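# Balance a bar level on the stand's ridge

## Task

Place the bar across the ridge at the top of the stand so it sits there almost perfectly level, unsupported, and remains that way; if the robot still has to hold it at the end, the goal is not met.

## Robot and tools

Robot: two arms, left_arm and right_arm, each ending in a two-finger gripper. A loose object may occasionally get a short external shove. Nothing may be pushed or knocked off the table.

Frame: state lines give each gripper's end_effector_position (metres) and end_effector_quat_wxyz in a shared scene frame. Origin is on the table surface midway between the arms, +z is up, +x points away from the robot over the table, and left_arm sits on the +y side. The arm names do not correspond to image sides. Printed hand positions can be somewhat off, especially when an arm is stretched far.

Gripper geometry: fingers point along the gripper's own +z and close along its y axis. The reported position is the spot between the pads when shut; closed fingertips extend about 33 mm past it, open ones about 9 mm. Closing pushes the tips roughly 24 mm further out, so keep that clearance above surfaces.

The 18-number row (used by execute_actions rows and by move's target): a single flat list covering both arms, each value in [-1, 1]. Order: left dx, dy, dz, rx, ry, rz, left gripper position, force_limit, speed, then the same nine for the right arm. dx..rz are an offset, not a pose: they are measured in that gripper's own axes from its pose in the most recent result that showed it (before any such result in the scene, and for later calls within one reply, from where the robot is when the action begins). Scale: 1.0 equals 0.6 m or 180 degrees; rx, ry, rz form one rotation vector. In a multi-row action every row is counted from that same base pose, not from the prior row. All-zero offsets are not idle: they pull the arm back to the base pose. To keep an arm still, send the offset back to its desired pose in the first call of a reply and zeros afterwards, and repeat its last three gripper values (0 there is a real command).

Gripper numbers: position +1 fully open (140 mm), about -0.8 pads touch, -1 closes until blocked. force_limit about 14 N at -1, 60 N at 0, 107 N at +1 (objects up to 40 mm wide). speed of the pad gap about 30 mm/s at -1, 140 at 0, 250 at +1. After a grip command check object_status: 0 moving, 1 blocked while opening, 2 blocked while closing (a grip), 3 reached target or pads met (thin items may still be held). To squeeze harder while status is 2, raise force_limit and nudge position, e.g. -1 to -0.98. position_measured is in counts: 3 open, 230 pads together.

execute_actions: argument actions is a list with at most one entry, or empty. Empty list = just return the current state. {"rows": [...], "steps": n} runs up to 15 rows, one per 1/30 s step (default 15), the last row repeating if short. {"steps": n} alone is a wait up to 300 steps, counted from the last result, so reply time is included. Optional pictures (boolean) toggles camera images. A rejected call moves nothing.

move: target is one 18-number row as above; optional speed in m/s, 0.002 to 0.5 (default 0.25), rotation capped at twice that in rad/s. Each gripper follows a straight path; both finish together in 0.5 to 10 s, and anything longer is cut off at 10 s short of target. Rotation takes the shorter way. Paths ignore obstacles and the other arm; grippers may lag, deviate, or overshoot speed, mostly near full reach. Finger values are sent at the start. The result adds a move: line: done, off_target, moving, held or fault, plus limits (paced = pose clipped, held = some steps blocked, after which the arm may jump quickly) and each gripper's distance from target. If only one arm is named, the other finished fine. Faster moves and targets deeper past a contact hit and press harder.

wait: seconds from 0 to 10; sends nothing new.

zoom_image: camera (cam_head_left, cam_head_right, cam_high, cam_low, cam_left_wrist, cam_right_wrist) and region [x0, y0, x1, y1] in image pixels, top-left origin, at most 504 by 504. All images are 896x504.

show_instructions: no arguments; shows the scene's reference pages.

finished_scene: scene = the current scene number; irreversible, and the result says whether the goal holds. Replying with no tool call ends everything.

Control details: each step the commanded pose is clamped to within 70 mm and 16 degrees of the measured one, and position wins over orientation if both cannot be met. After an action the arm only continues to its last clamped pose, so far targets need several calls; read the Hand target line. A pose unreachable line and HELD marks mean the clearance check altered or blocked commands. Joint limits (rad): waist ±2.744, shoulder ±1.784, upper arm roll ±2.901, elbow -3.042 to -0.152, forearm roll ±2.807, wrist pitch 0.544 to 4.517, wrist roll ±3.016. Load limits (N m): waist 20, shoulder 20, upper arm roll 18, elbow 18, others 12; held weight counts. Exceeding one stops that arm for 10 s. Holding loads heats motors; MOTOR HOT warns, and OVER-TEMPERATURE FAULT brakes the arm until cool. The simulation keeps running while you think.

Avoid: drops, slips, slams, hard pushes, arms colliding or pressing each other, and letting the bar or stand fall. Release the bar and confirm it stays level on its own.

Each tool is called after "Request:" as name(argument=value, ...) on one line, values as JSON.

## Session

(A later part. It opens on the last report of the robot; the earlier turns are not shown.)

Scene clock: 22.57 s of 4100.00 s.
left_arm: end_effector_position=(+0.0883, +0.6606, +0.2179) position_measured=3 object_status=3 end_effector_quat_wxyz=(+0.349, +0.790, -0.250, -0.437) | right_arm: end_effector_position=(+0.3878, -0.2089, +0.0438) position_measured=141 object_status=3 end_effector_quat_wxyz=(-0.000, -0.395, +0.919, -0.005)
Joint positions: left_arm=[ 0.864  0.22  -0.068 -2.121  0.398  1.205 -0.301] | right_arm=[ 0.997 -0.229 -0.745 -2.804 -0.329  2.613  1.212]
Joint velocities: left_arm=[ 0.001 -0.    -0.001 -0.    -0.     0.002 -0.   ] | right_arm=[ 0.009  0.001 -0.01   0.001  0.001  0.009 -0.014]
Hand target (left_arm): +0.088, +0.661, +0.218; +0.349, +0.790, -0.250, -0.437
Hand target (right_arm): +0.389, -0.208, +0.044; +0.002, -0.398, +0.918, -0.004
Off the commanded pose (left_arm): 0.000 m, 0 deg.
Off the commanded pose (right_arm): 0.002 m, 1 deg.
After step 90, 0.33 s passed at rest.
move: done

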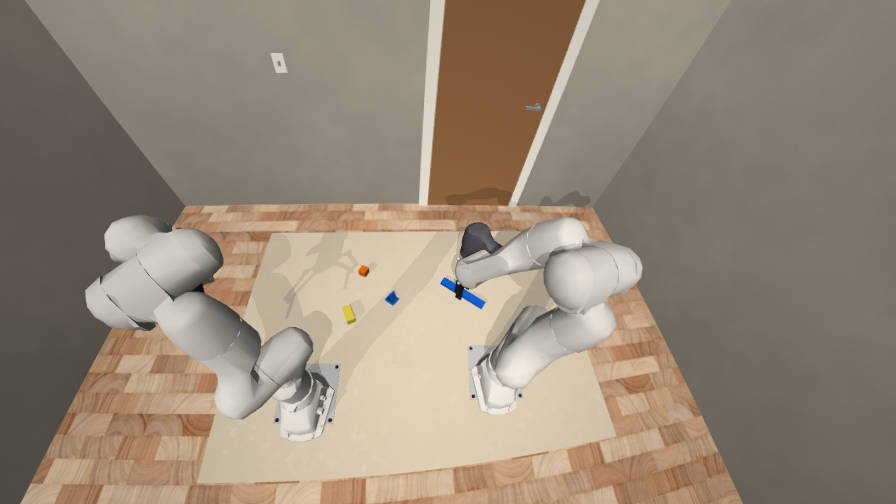

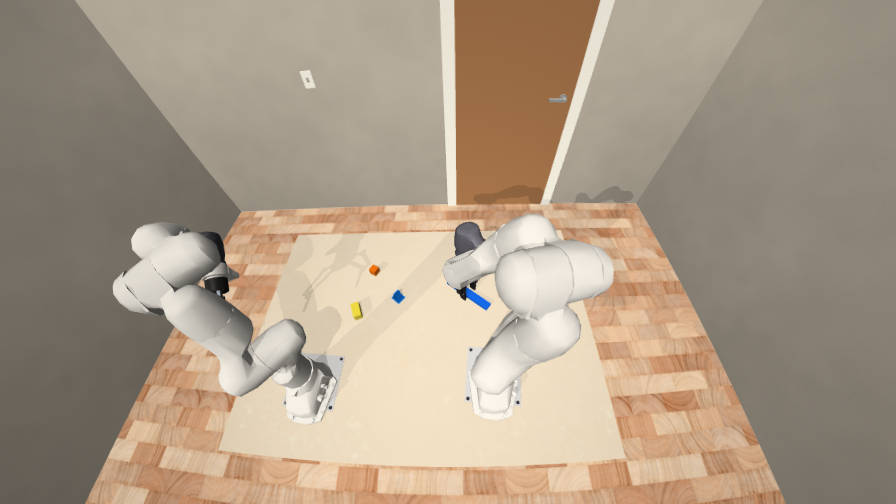

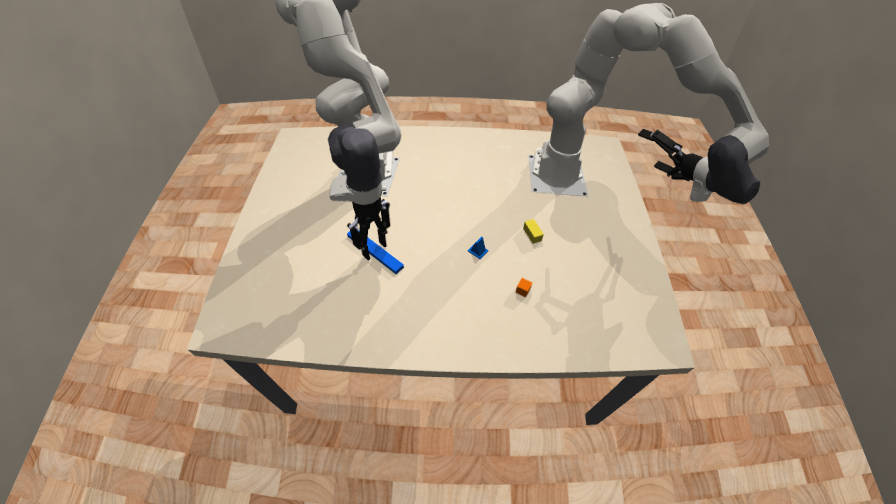

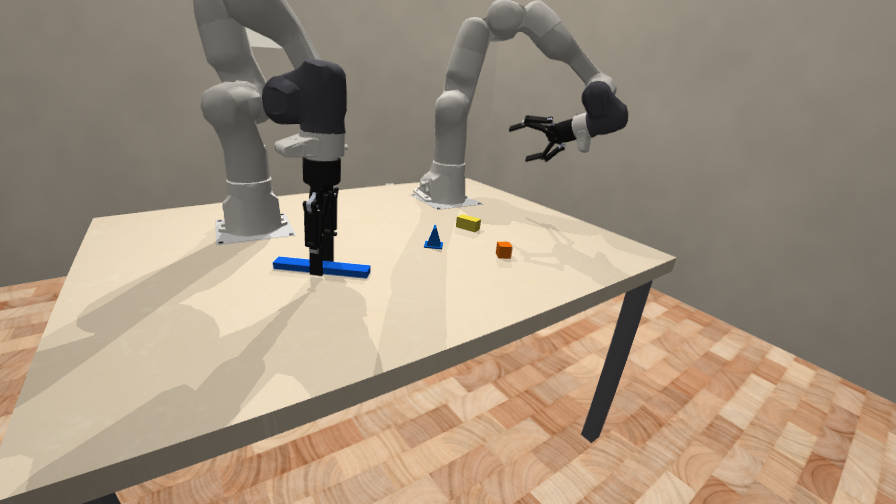

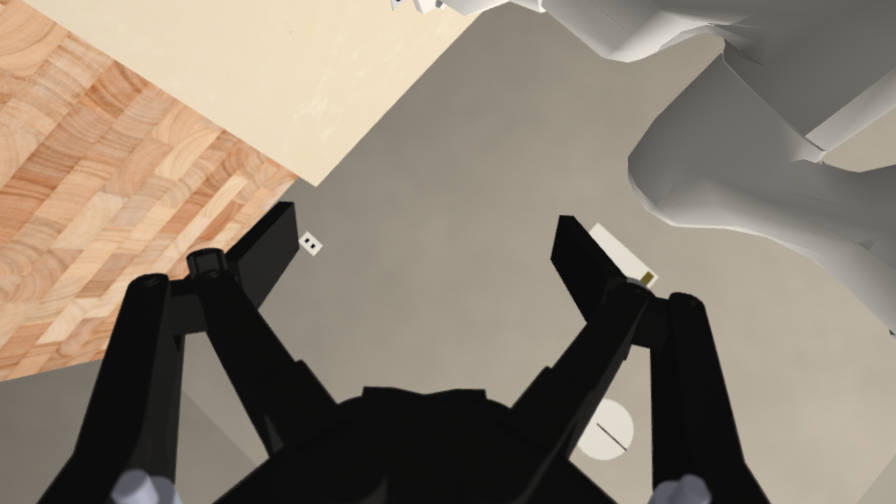

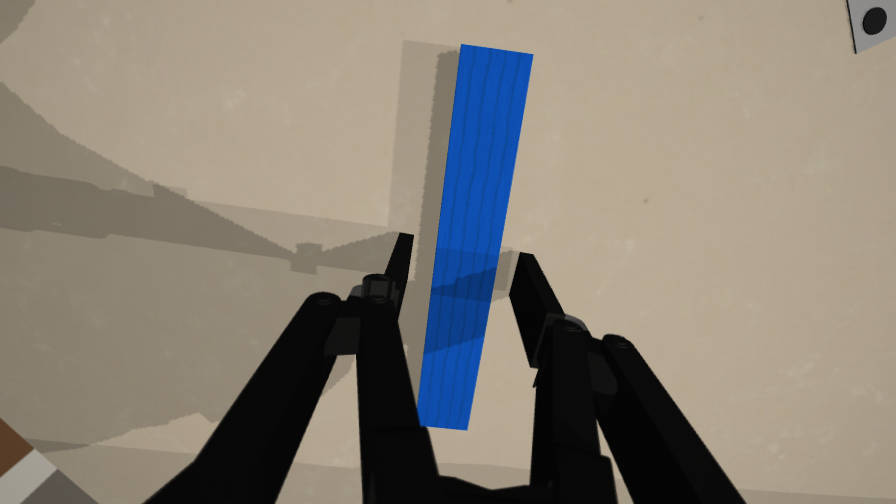

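Request:
move(target=[0,0,0,0,0,0,1,0,0,-0.01,0,0.009,-0.003,0,0,-0.1,-0.3,-0.5], speed=0.02)

Request:
move(target=[0,0,0,0,0,0,1,0,0,0,0,0,0,0,0,-1,-0.3,-0.5])

Request:
zoom_image(camera="cam_low", region=[260,220,380,300])

Request:
zoom_image(camera="cam_high", region=[450,225,510,265])

Request:
zoom_image(camera="cam_head_left", region=[370,280,415,310])

Scene clock: 27.43 s of 4100.00 s.
left_arm: end_effector_position=(+0.0883, +0.6606, +0.2179) position_measured=3 object_status=3 end_effector_quat_wxyz=(+0.349, +0.790, -0.250, -0.437) | right_arm: end_effector_position=(+0.3901, -0.2060, +0.0385) position_measured=141 object_status=3 end_effector_quat_wxyz=(-0.004, -0.390, +0.921, -0.001)
Joint positions: left_arm=[ 0.864  0.22  -0.068 -2.121  0.398  1.205 -0.301] | right_arm=[ 1.03  -0.193 -0.767 -2.79  -0.282  2.625  1.192]
Joint velocities: left_arm=[ 0.    -0.     0.    -0.001  0.001 -0.     0.001] | right_arm=[ 0.014  0.001 -0.019  0.005  0.017 -0.005 -0.011]
Hand target (left_arm): +0.088, +0.661, +0.218; +0.349, +0.790, -0.250, -0.437
Hand target (right_arm): +0.392, -0.205, +0.038; -0.002, -0.395, +0.919, -0.001
Off the commanded pose (left_arm): 0.000 m, 0 deg.
Off the commanded pose (right_arm): 0.002 m, 1 deg.
After step 90, 1.17 s passed at rest.
move: done

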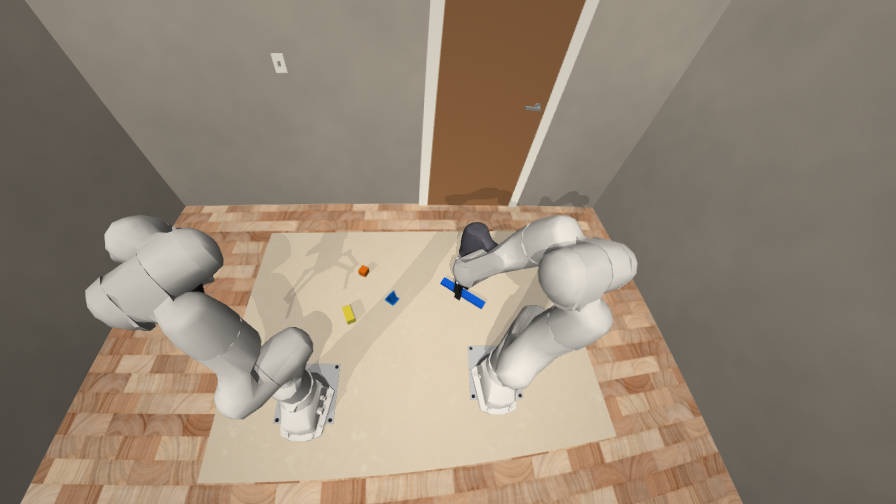

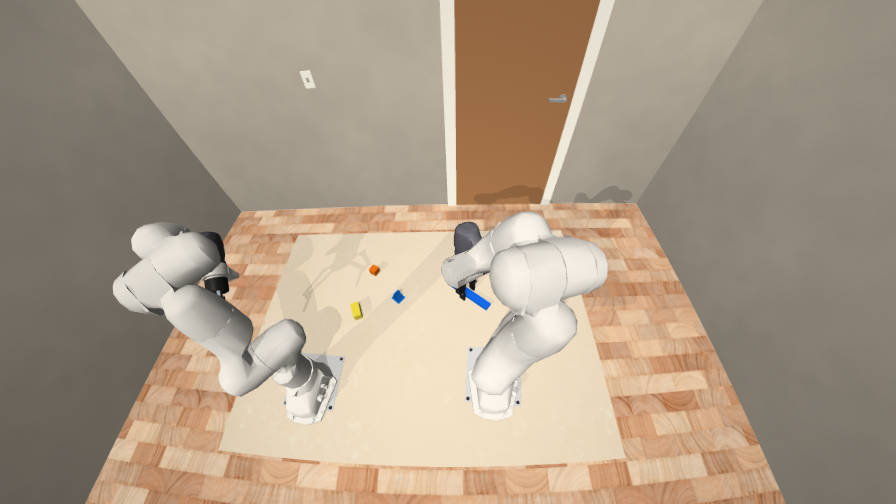

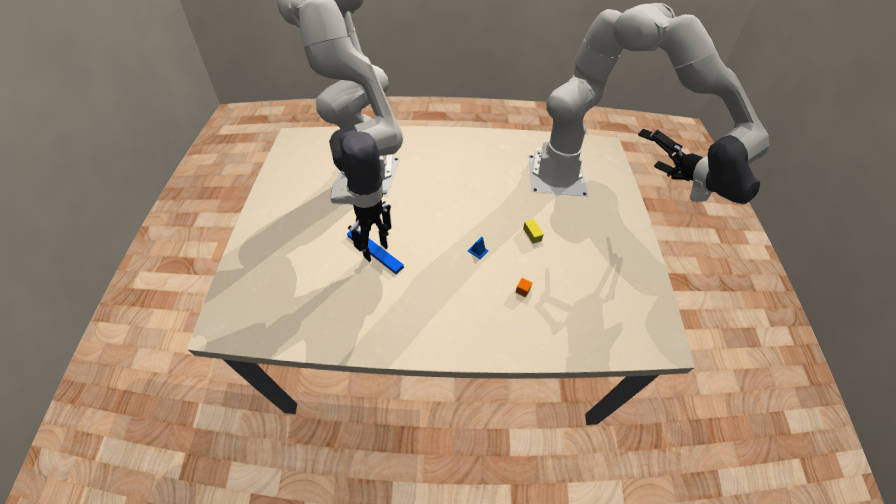

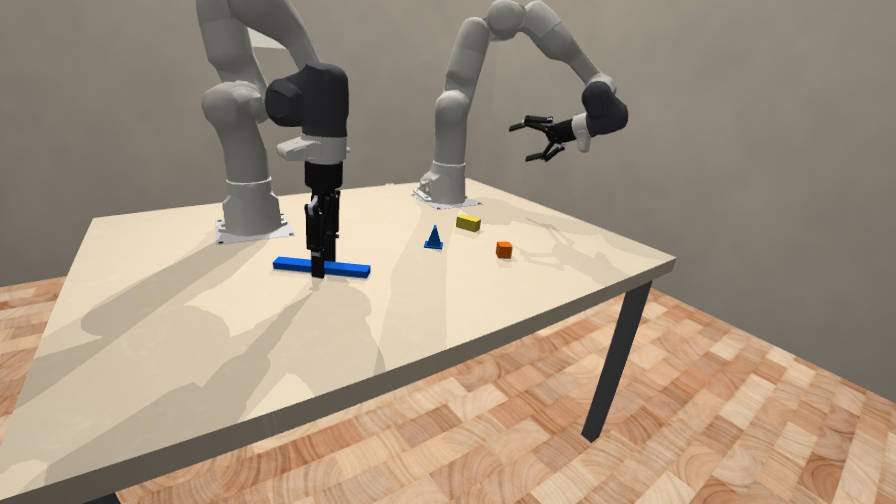

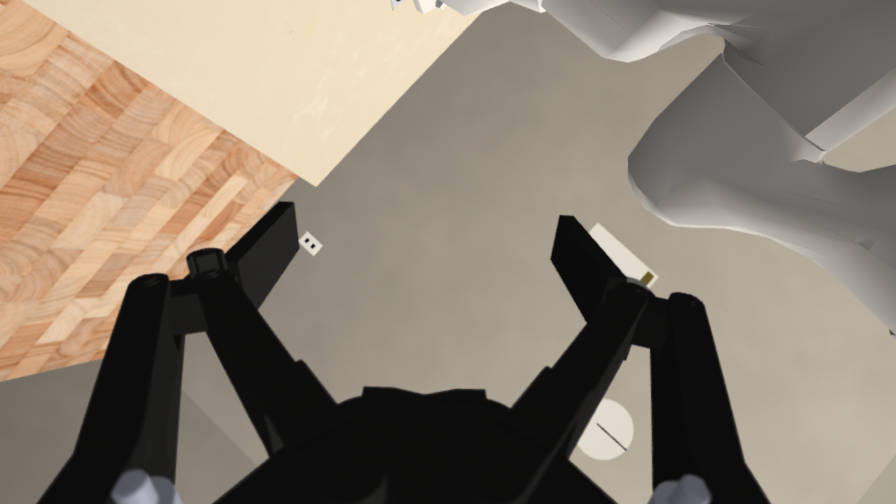

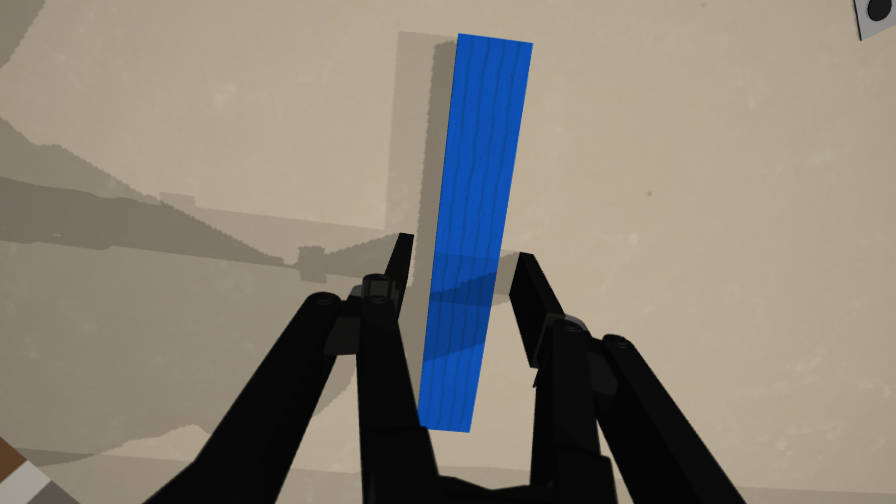

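Scene clock: 27.97 s of 4100.00 s.
left_arm: end_effector_position=(+0.0883, +0.6606, +0.2179) position_measured=3 object_status=3 end_effector_quat_wxyz=(+0.349, +0.790, -0.250, -0.437) | right_arm: end_effector_position=(+0.3943, -0.2055, +0.0408) position_measured=184 object_status=2 end_effector_quat_wxyz=(+0.000, -0.389, +0.921, -0.001)
Joint positions: left_arm=[ 0.864  0.22  -0.068 -2.121  0.398  1.205 -0.301] | right_arm=[ 1.029 -0.195 -0.768 -2.785 -0.282  2.628  1.192]
Joint velocities: left_arm=[ 0.    -0.001 -0.     0.    -0.     0.    -0.   ] | right_arm=[-0.001 -0.     0.001  0.    -0.001  0.001 -0.001]
Hand target (left_arm): +0.088, +0.661, +0.218; +0.349, +0.790, -0.250, -0.437
Hand target (right_arm): +0.390, -0.206, +0.038; -0.004, -0.390, +0.921, -0.001
Off the commanded pose (left_arm): 0.000 m, 0 deg.
Off the commanded pose (right_arm): 0.005 m, 1 deg.
move: off_target (right_arm)

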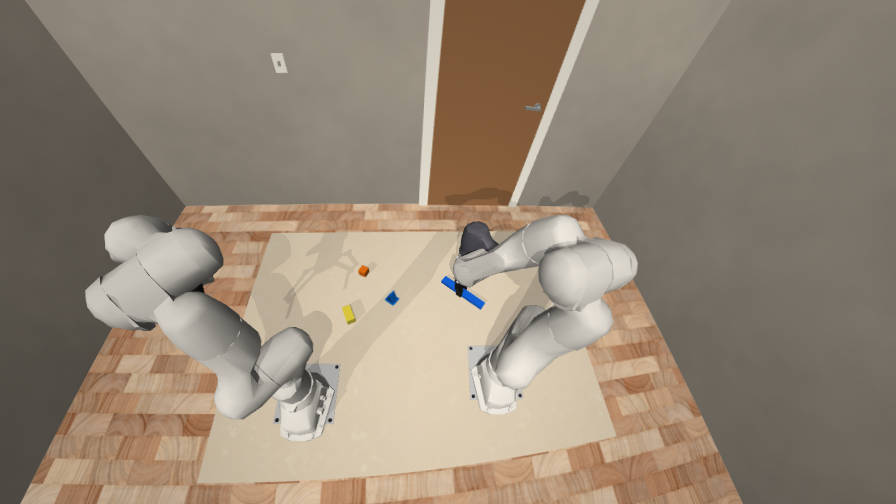

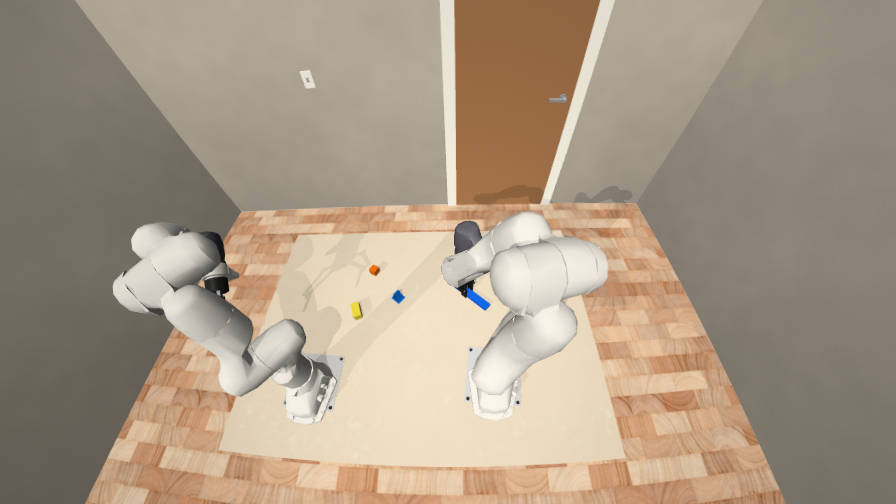

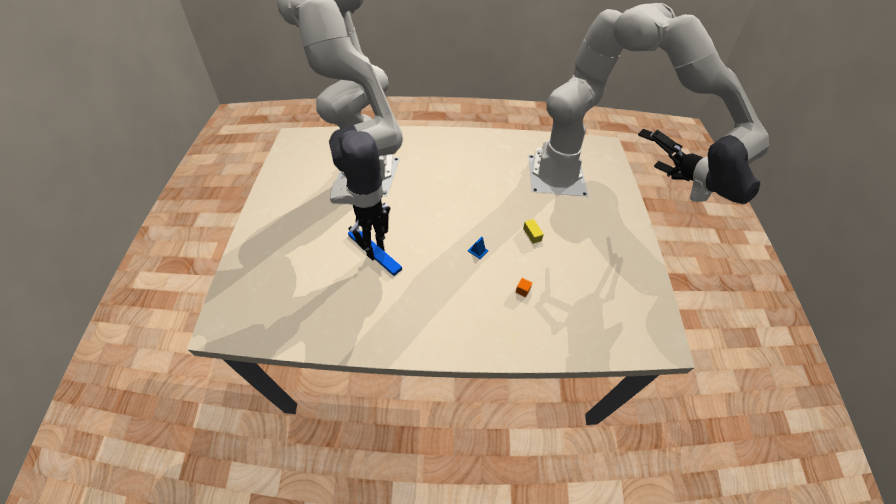

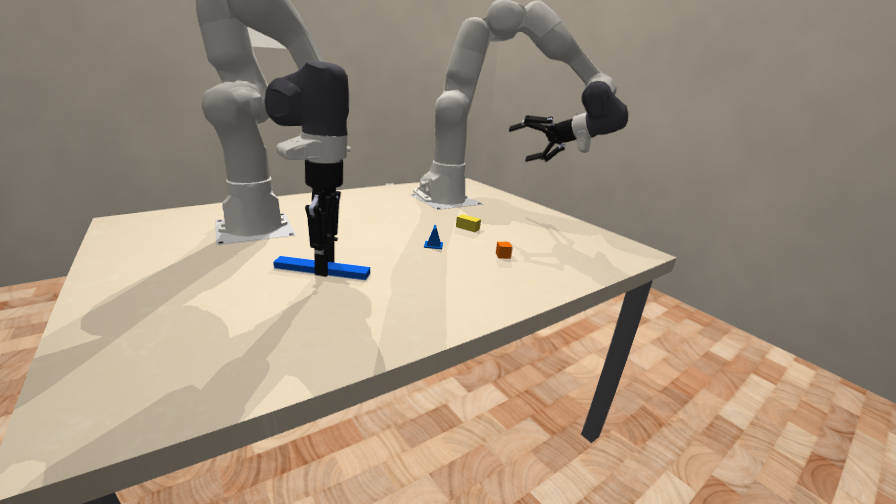

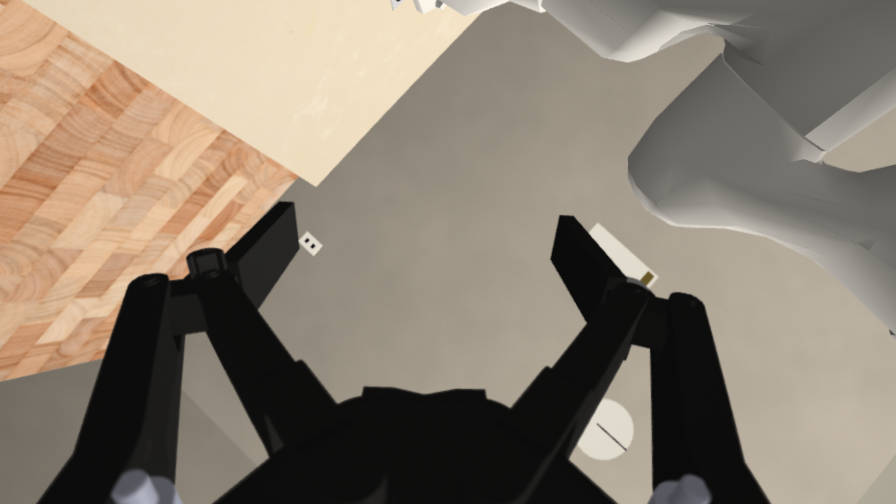

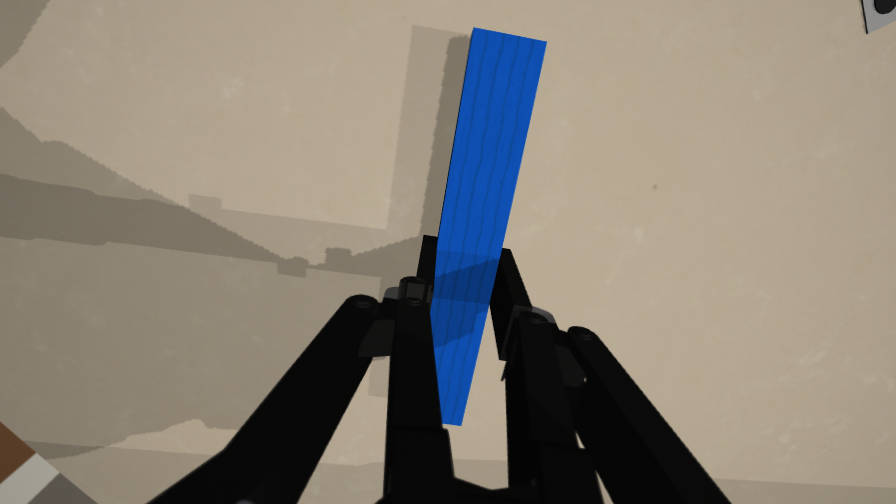

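Region (260, 220, 380, 300) of cam_low's 896x504 image, scaled by 4.200, with more detail than that image has.

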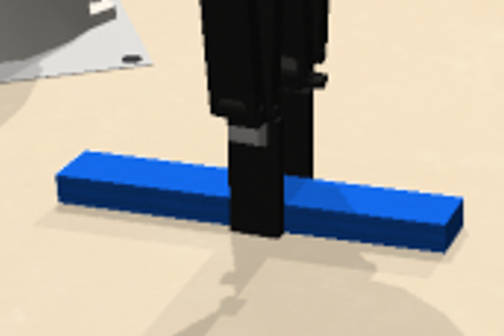

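Region (450, 225, 510, 265) of cam_high's 896x504 image, scaled by 8.400, with more detail than that image has.

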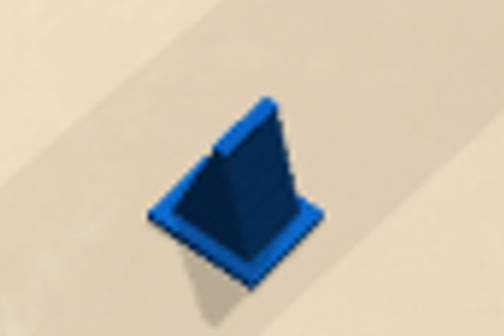

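Region (370, 280, 415, 310) of cam_head_left's 896x504 image, scaled by 11.200, with more detail than that image has.

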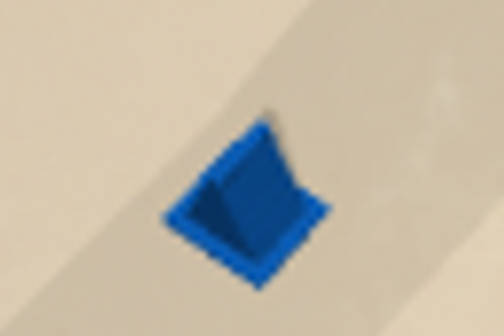

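Request:
move(target=[0,0,0,0,0,0,1,0,0, 0,0,-0.11,0,0,0,-1,-0.3,-0.5], speed=0.15)

Scene clock: 36.27 s of 4100.00 s.
left_arm: end_effector_position=(+0.0883, +0.6606, +0.2179) position_measured=3 object_status=3 end_effector_quat_wxyz=(+0.349, +0.790, -0.250, -0.437) | right_arm: end_effector_position=(+0.3941, -0.2026, +0.1067) position_measured=184 object_status=2 end_effector_quat_wxyz=(+0.000, -0.392, +0.920, +0.003)
Joint positions: left_arm=[ 0.864  0.22  -0.068 -2.121  0.398  1.205 -0.301] | right_arm=[ 0.941 -0.404 -0.66  -2.737 -0.349  2.379  1.245]
Joint velocities: left_arm=[ 0.001 -0.001 -0.     0.001 -0.     0.001  0.   ] | right_arm=[-0.002 -0.     0.003  0.     0.    -0.011  0.006]
Hand target (left_arm): +0.088, +0.661, +0.218; +0.349, +0.790, -0.250, -0.437
Hand target (right_arm): +0.394, -0.203, +0.107; -0.001, -0.389, +0.921, +0.003
Off the commanded pose (left_arm): 0.000 m, 0 deg.
Off the commanded pose (right_arm): 0.003 m, 1 deg.
After step 90, 4.13 s passed at rest.
move: done

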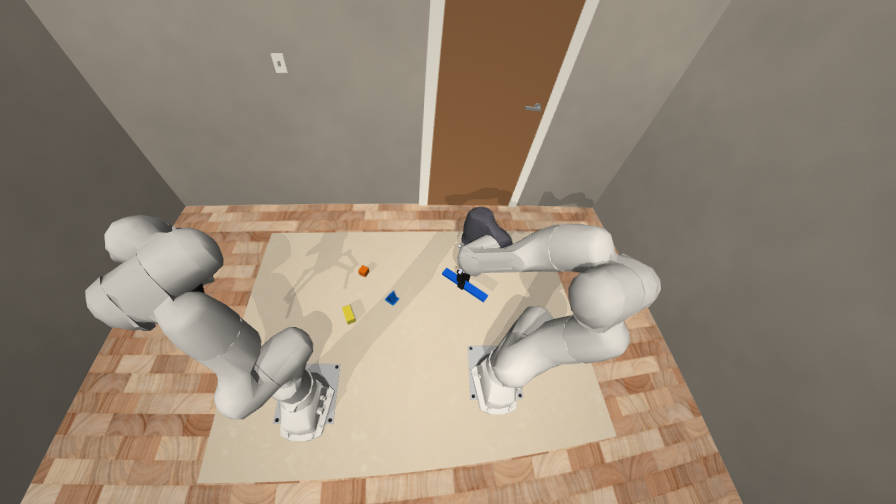

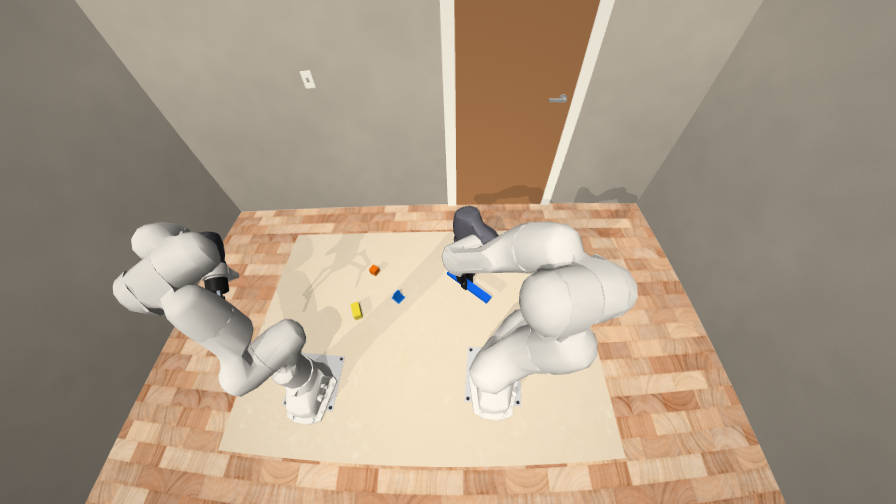

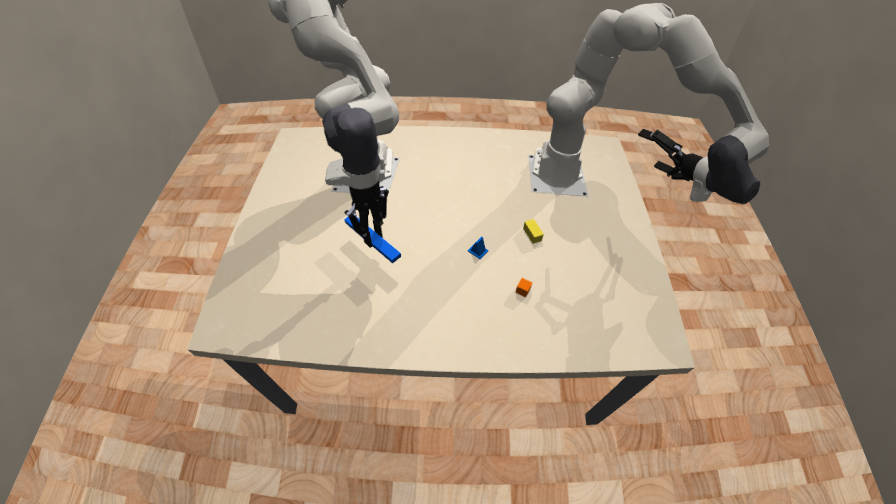

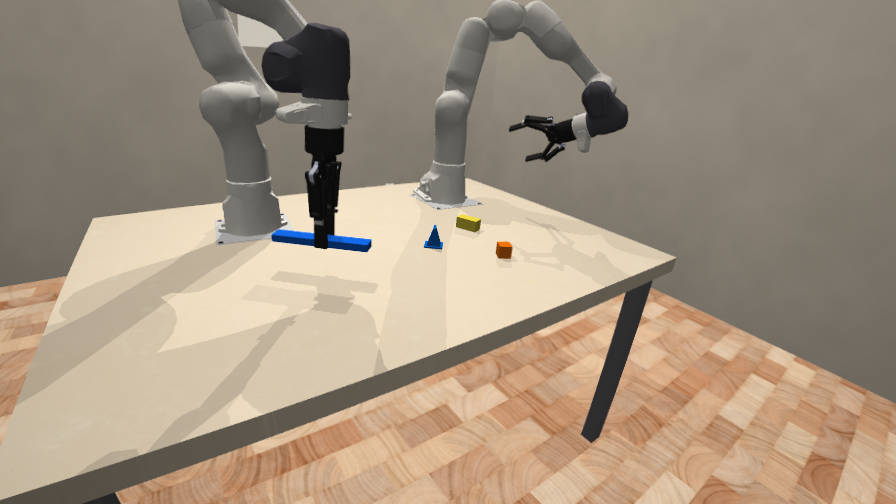

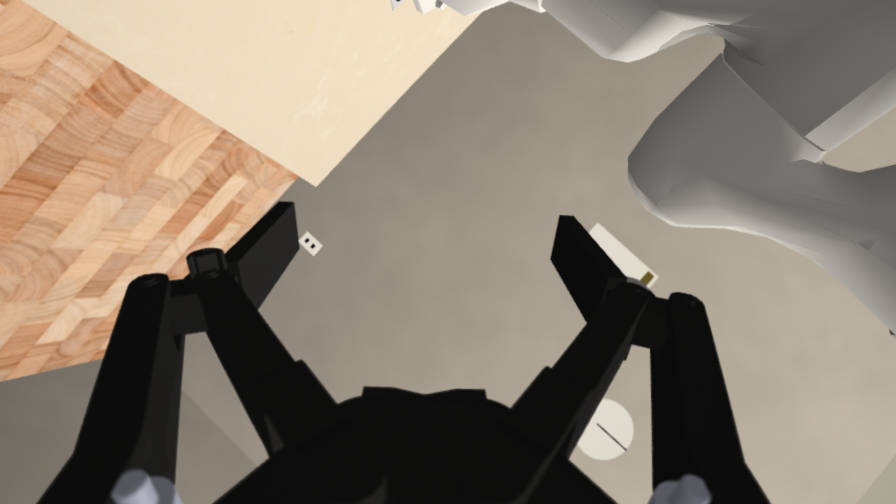

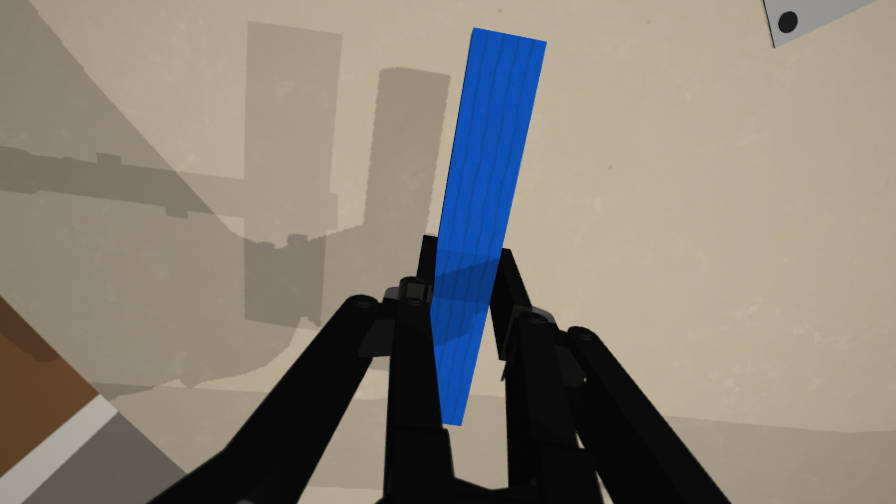

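Request:
move(target=[0,0,0,0,0,0,1,0,0, -0.323,0.347,-0.015,0,0,0,-1,-0.3,-0.5], speed=0.2)

Request:
zoom_image(camera="cam_low", region=[340,170,520,270])

Request:
zoom_image(camera="cam_high", region=[400,170,560,290])

Scene clock: 41.87 s of 4100.00 s.
left_arm: end_effector_position=(+0.0883, +0.6606, +0.2179) position_measured=3 object_status=3 end_effector_quat_wxyz=(+0.349, +0.790, -0.250, -0.437) | right_arm: end_effector_position=(+0.3737, +0.0870, +0.1122) position_measured=184 object_status=2 end_effector_quat_wxyz=(-0.000, -0.401, +0.916, +0.007)
Joint positions: left_arm=[ 0.864  0.22  -0.068 -2.121  0.398  1.205 -0.301] | right_arm=[ 1.289  0.041 -0.377 -2.325  0.04   2.368  1.532]
Joint velocities: left_arm=[ 0.001 -0.001 -0.     0.     0.001  0.    -0.   ] | right_arm=[-0.001  0.002  0.001  0.002  0.002 -0.006  0.029]
Hand target (left_arm): +0.088, +0.661, +0.218; +0.349, +0.790, -0.250, -0.437
Hand target (right_arm): +0.373, +0.087, +0.112; -0.002, -0.394, +0.919, +0.007
Off the commanded pose (left_arm): 0.000 m, 0 deg.
Off the commanded pose (right_arm): 0.009 m, 1 deg.
After step 90, 0.57 s passed at rest.
move: off_target (right_arm)

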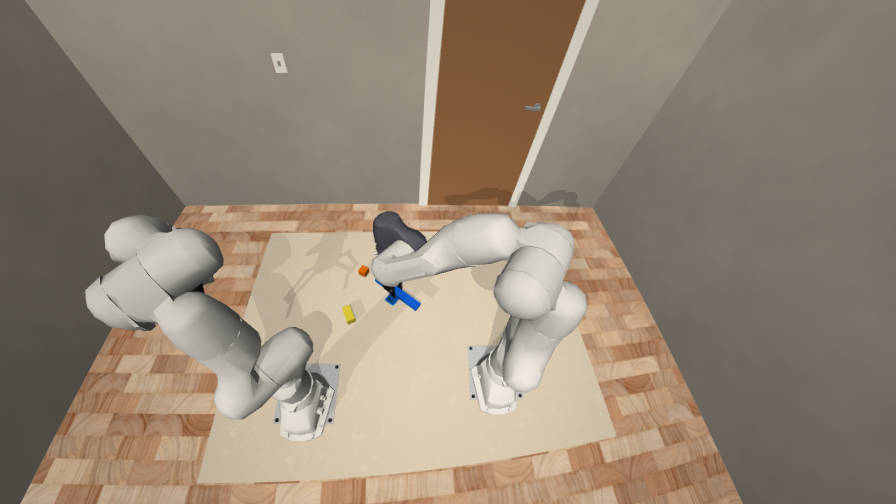

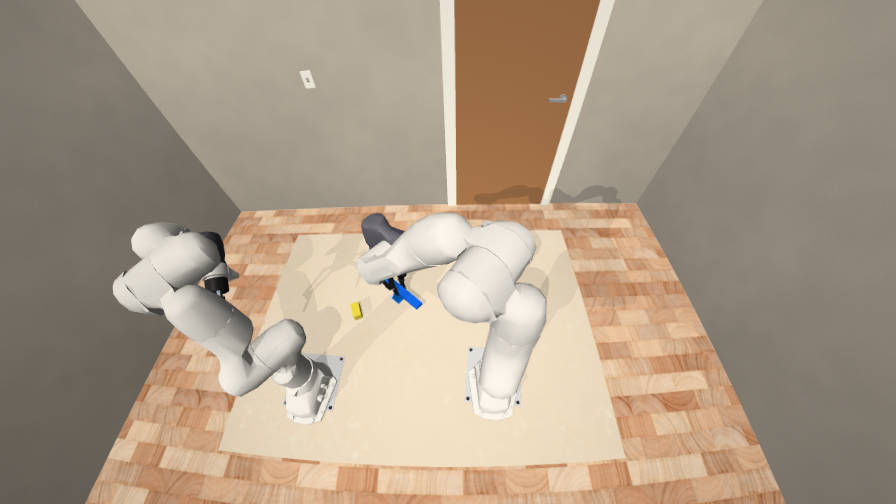

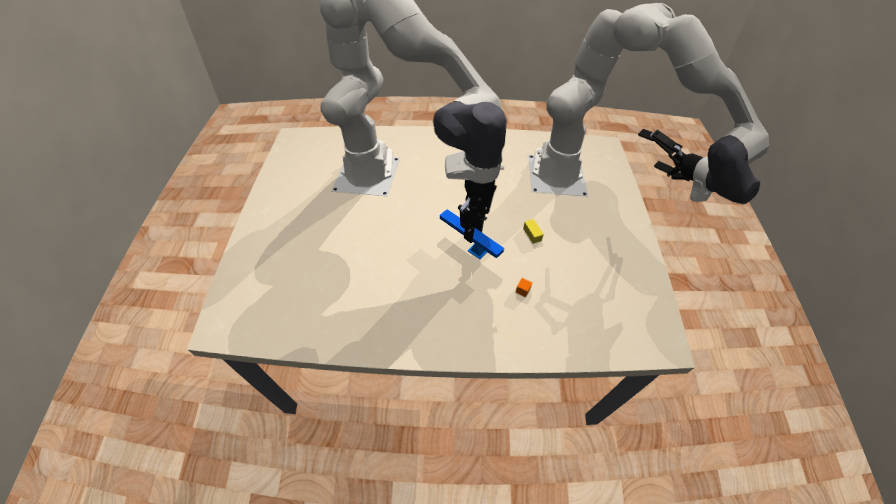

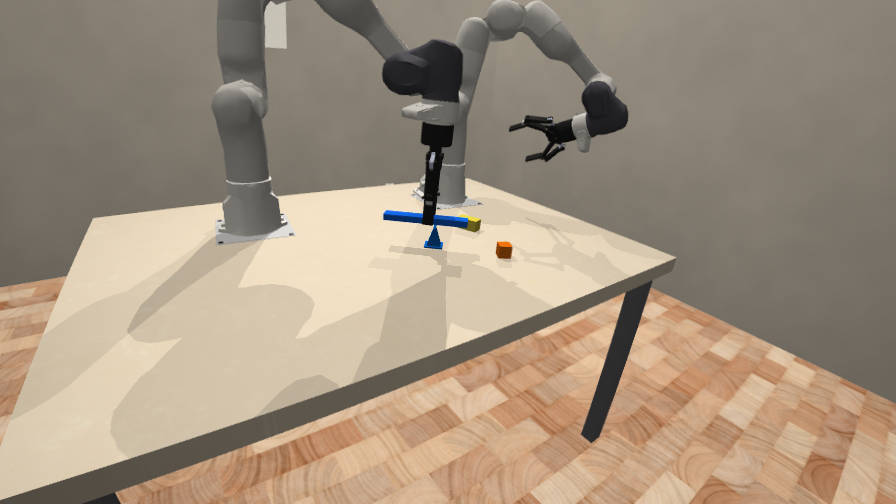

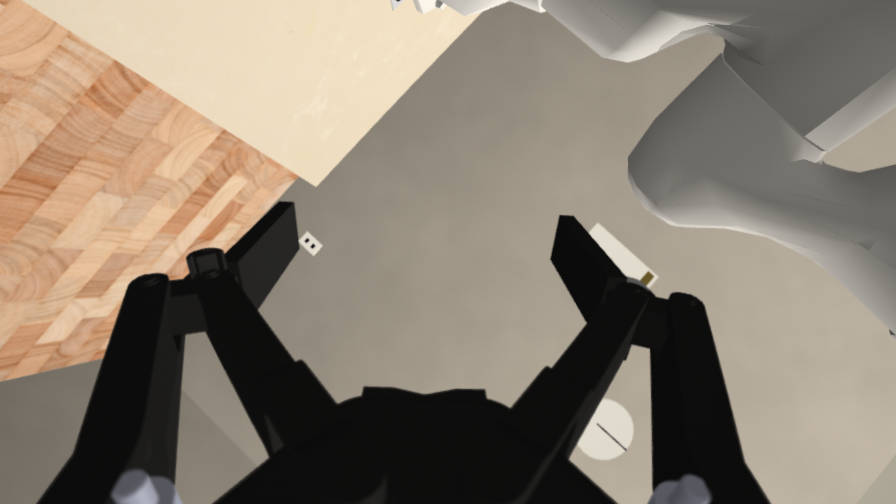

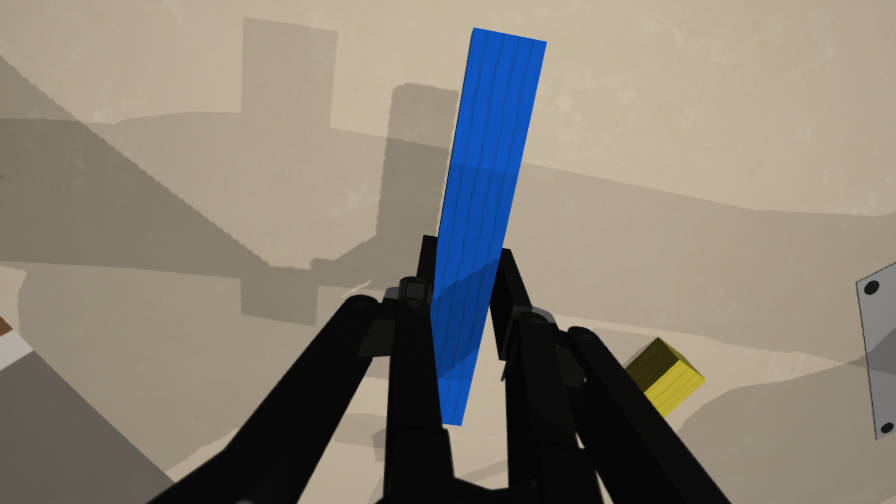

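Region (340, 170, 520, 270) of cam_low's 896x504 image, scaled by 2.800, with more detail than that image has.

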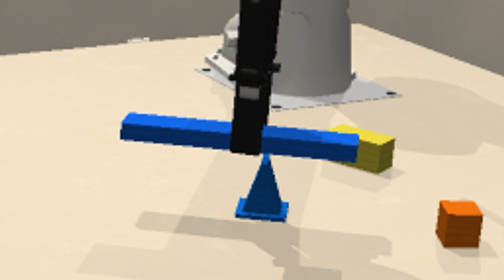

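Region (400, 170, 560, 290) of cam_high's 896x504 image, scaled by 3.150, with more detail than that image has; it fills the top 378 rows of this view, and the rest is white.

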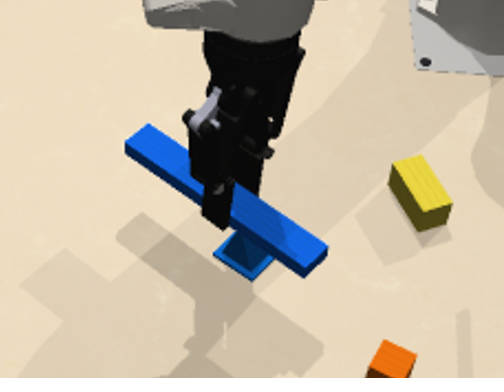

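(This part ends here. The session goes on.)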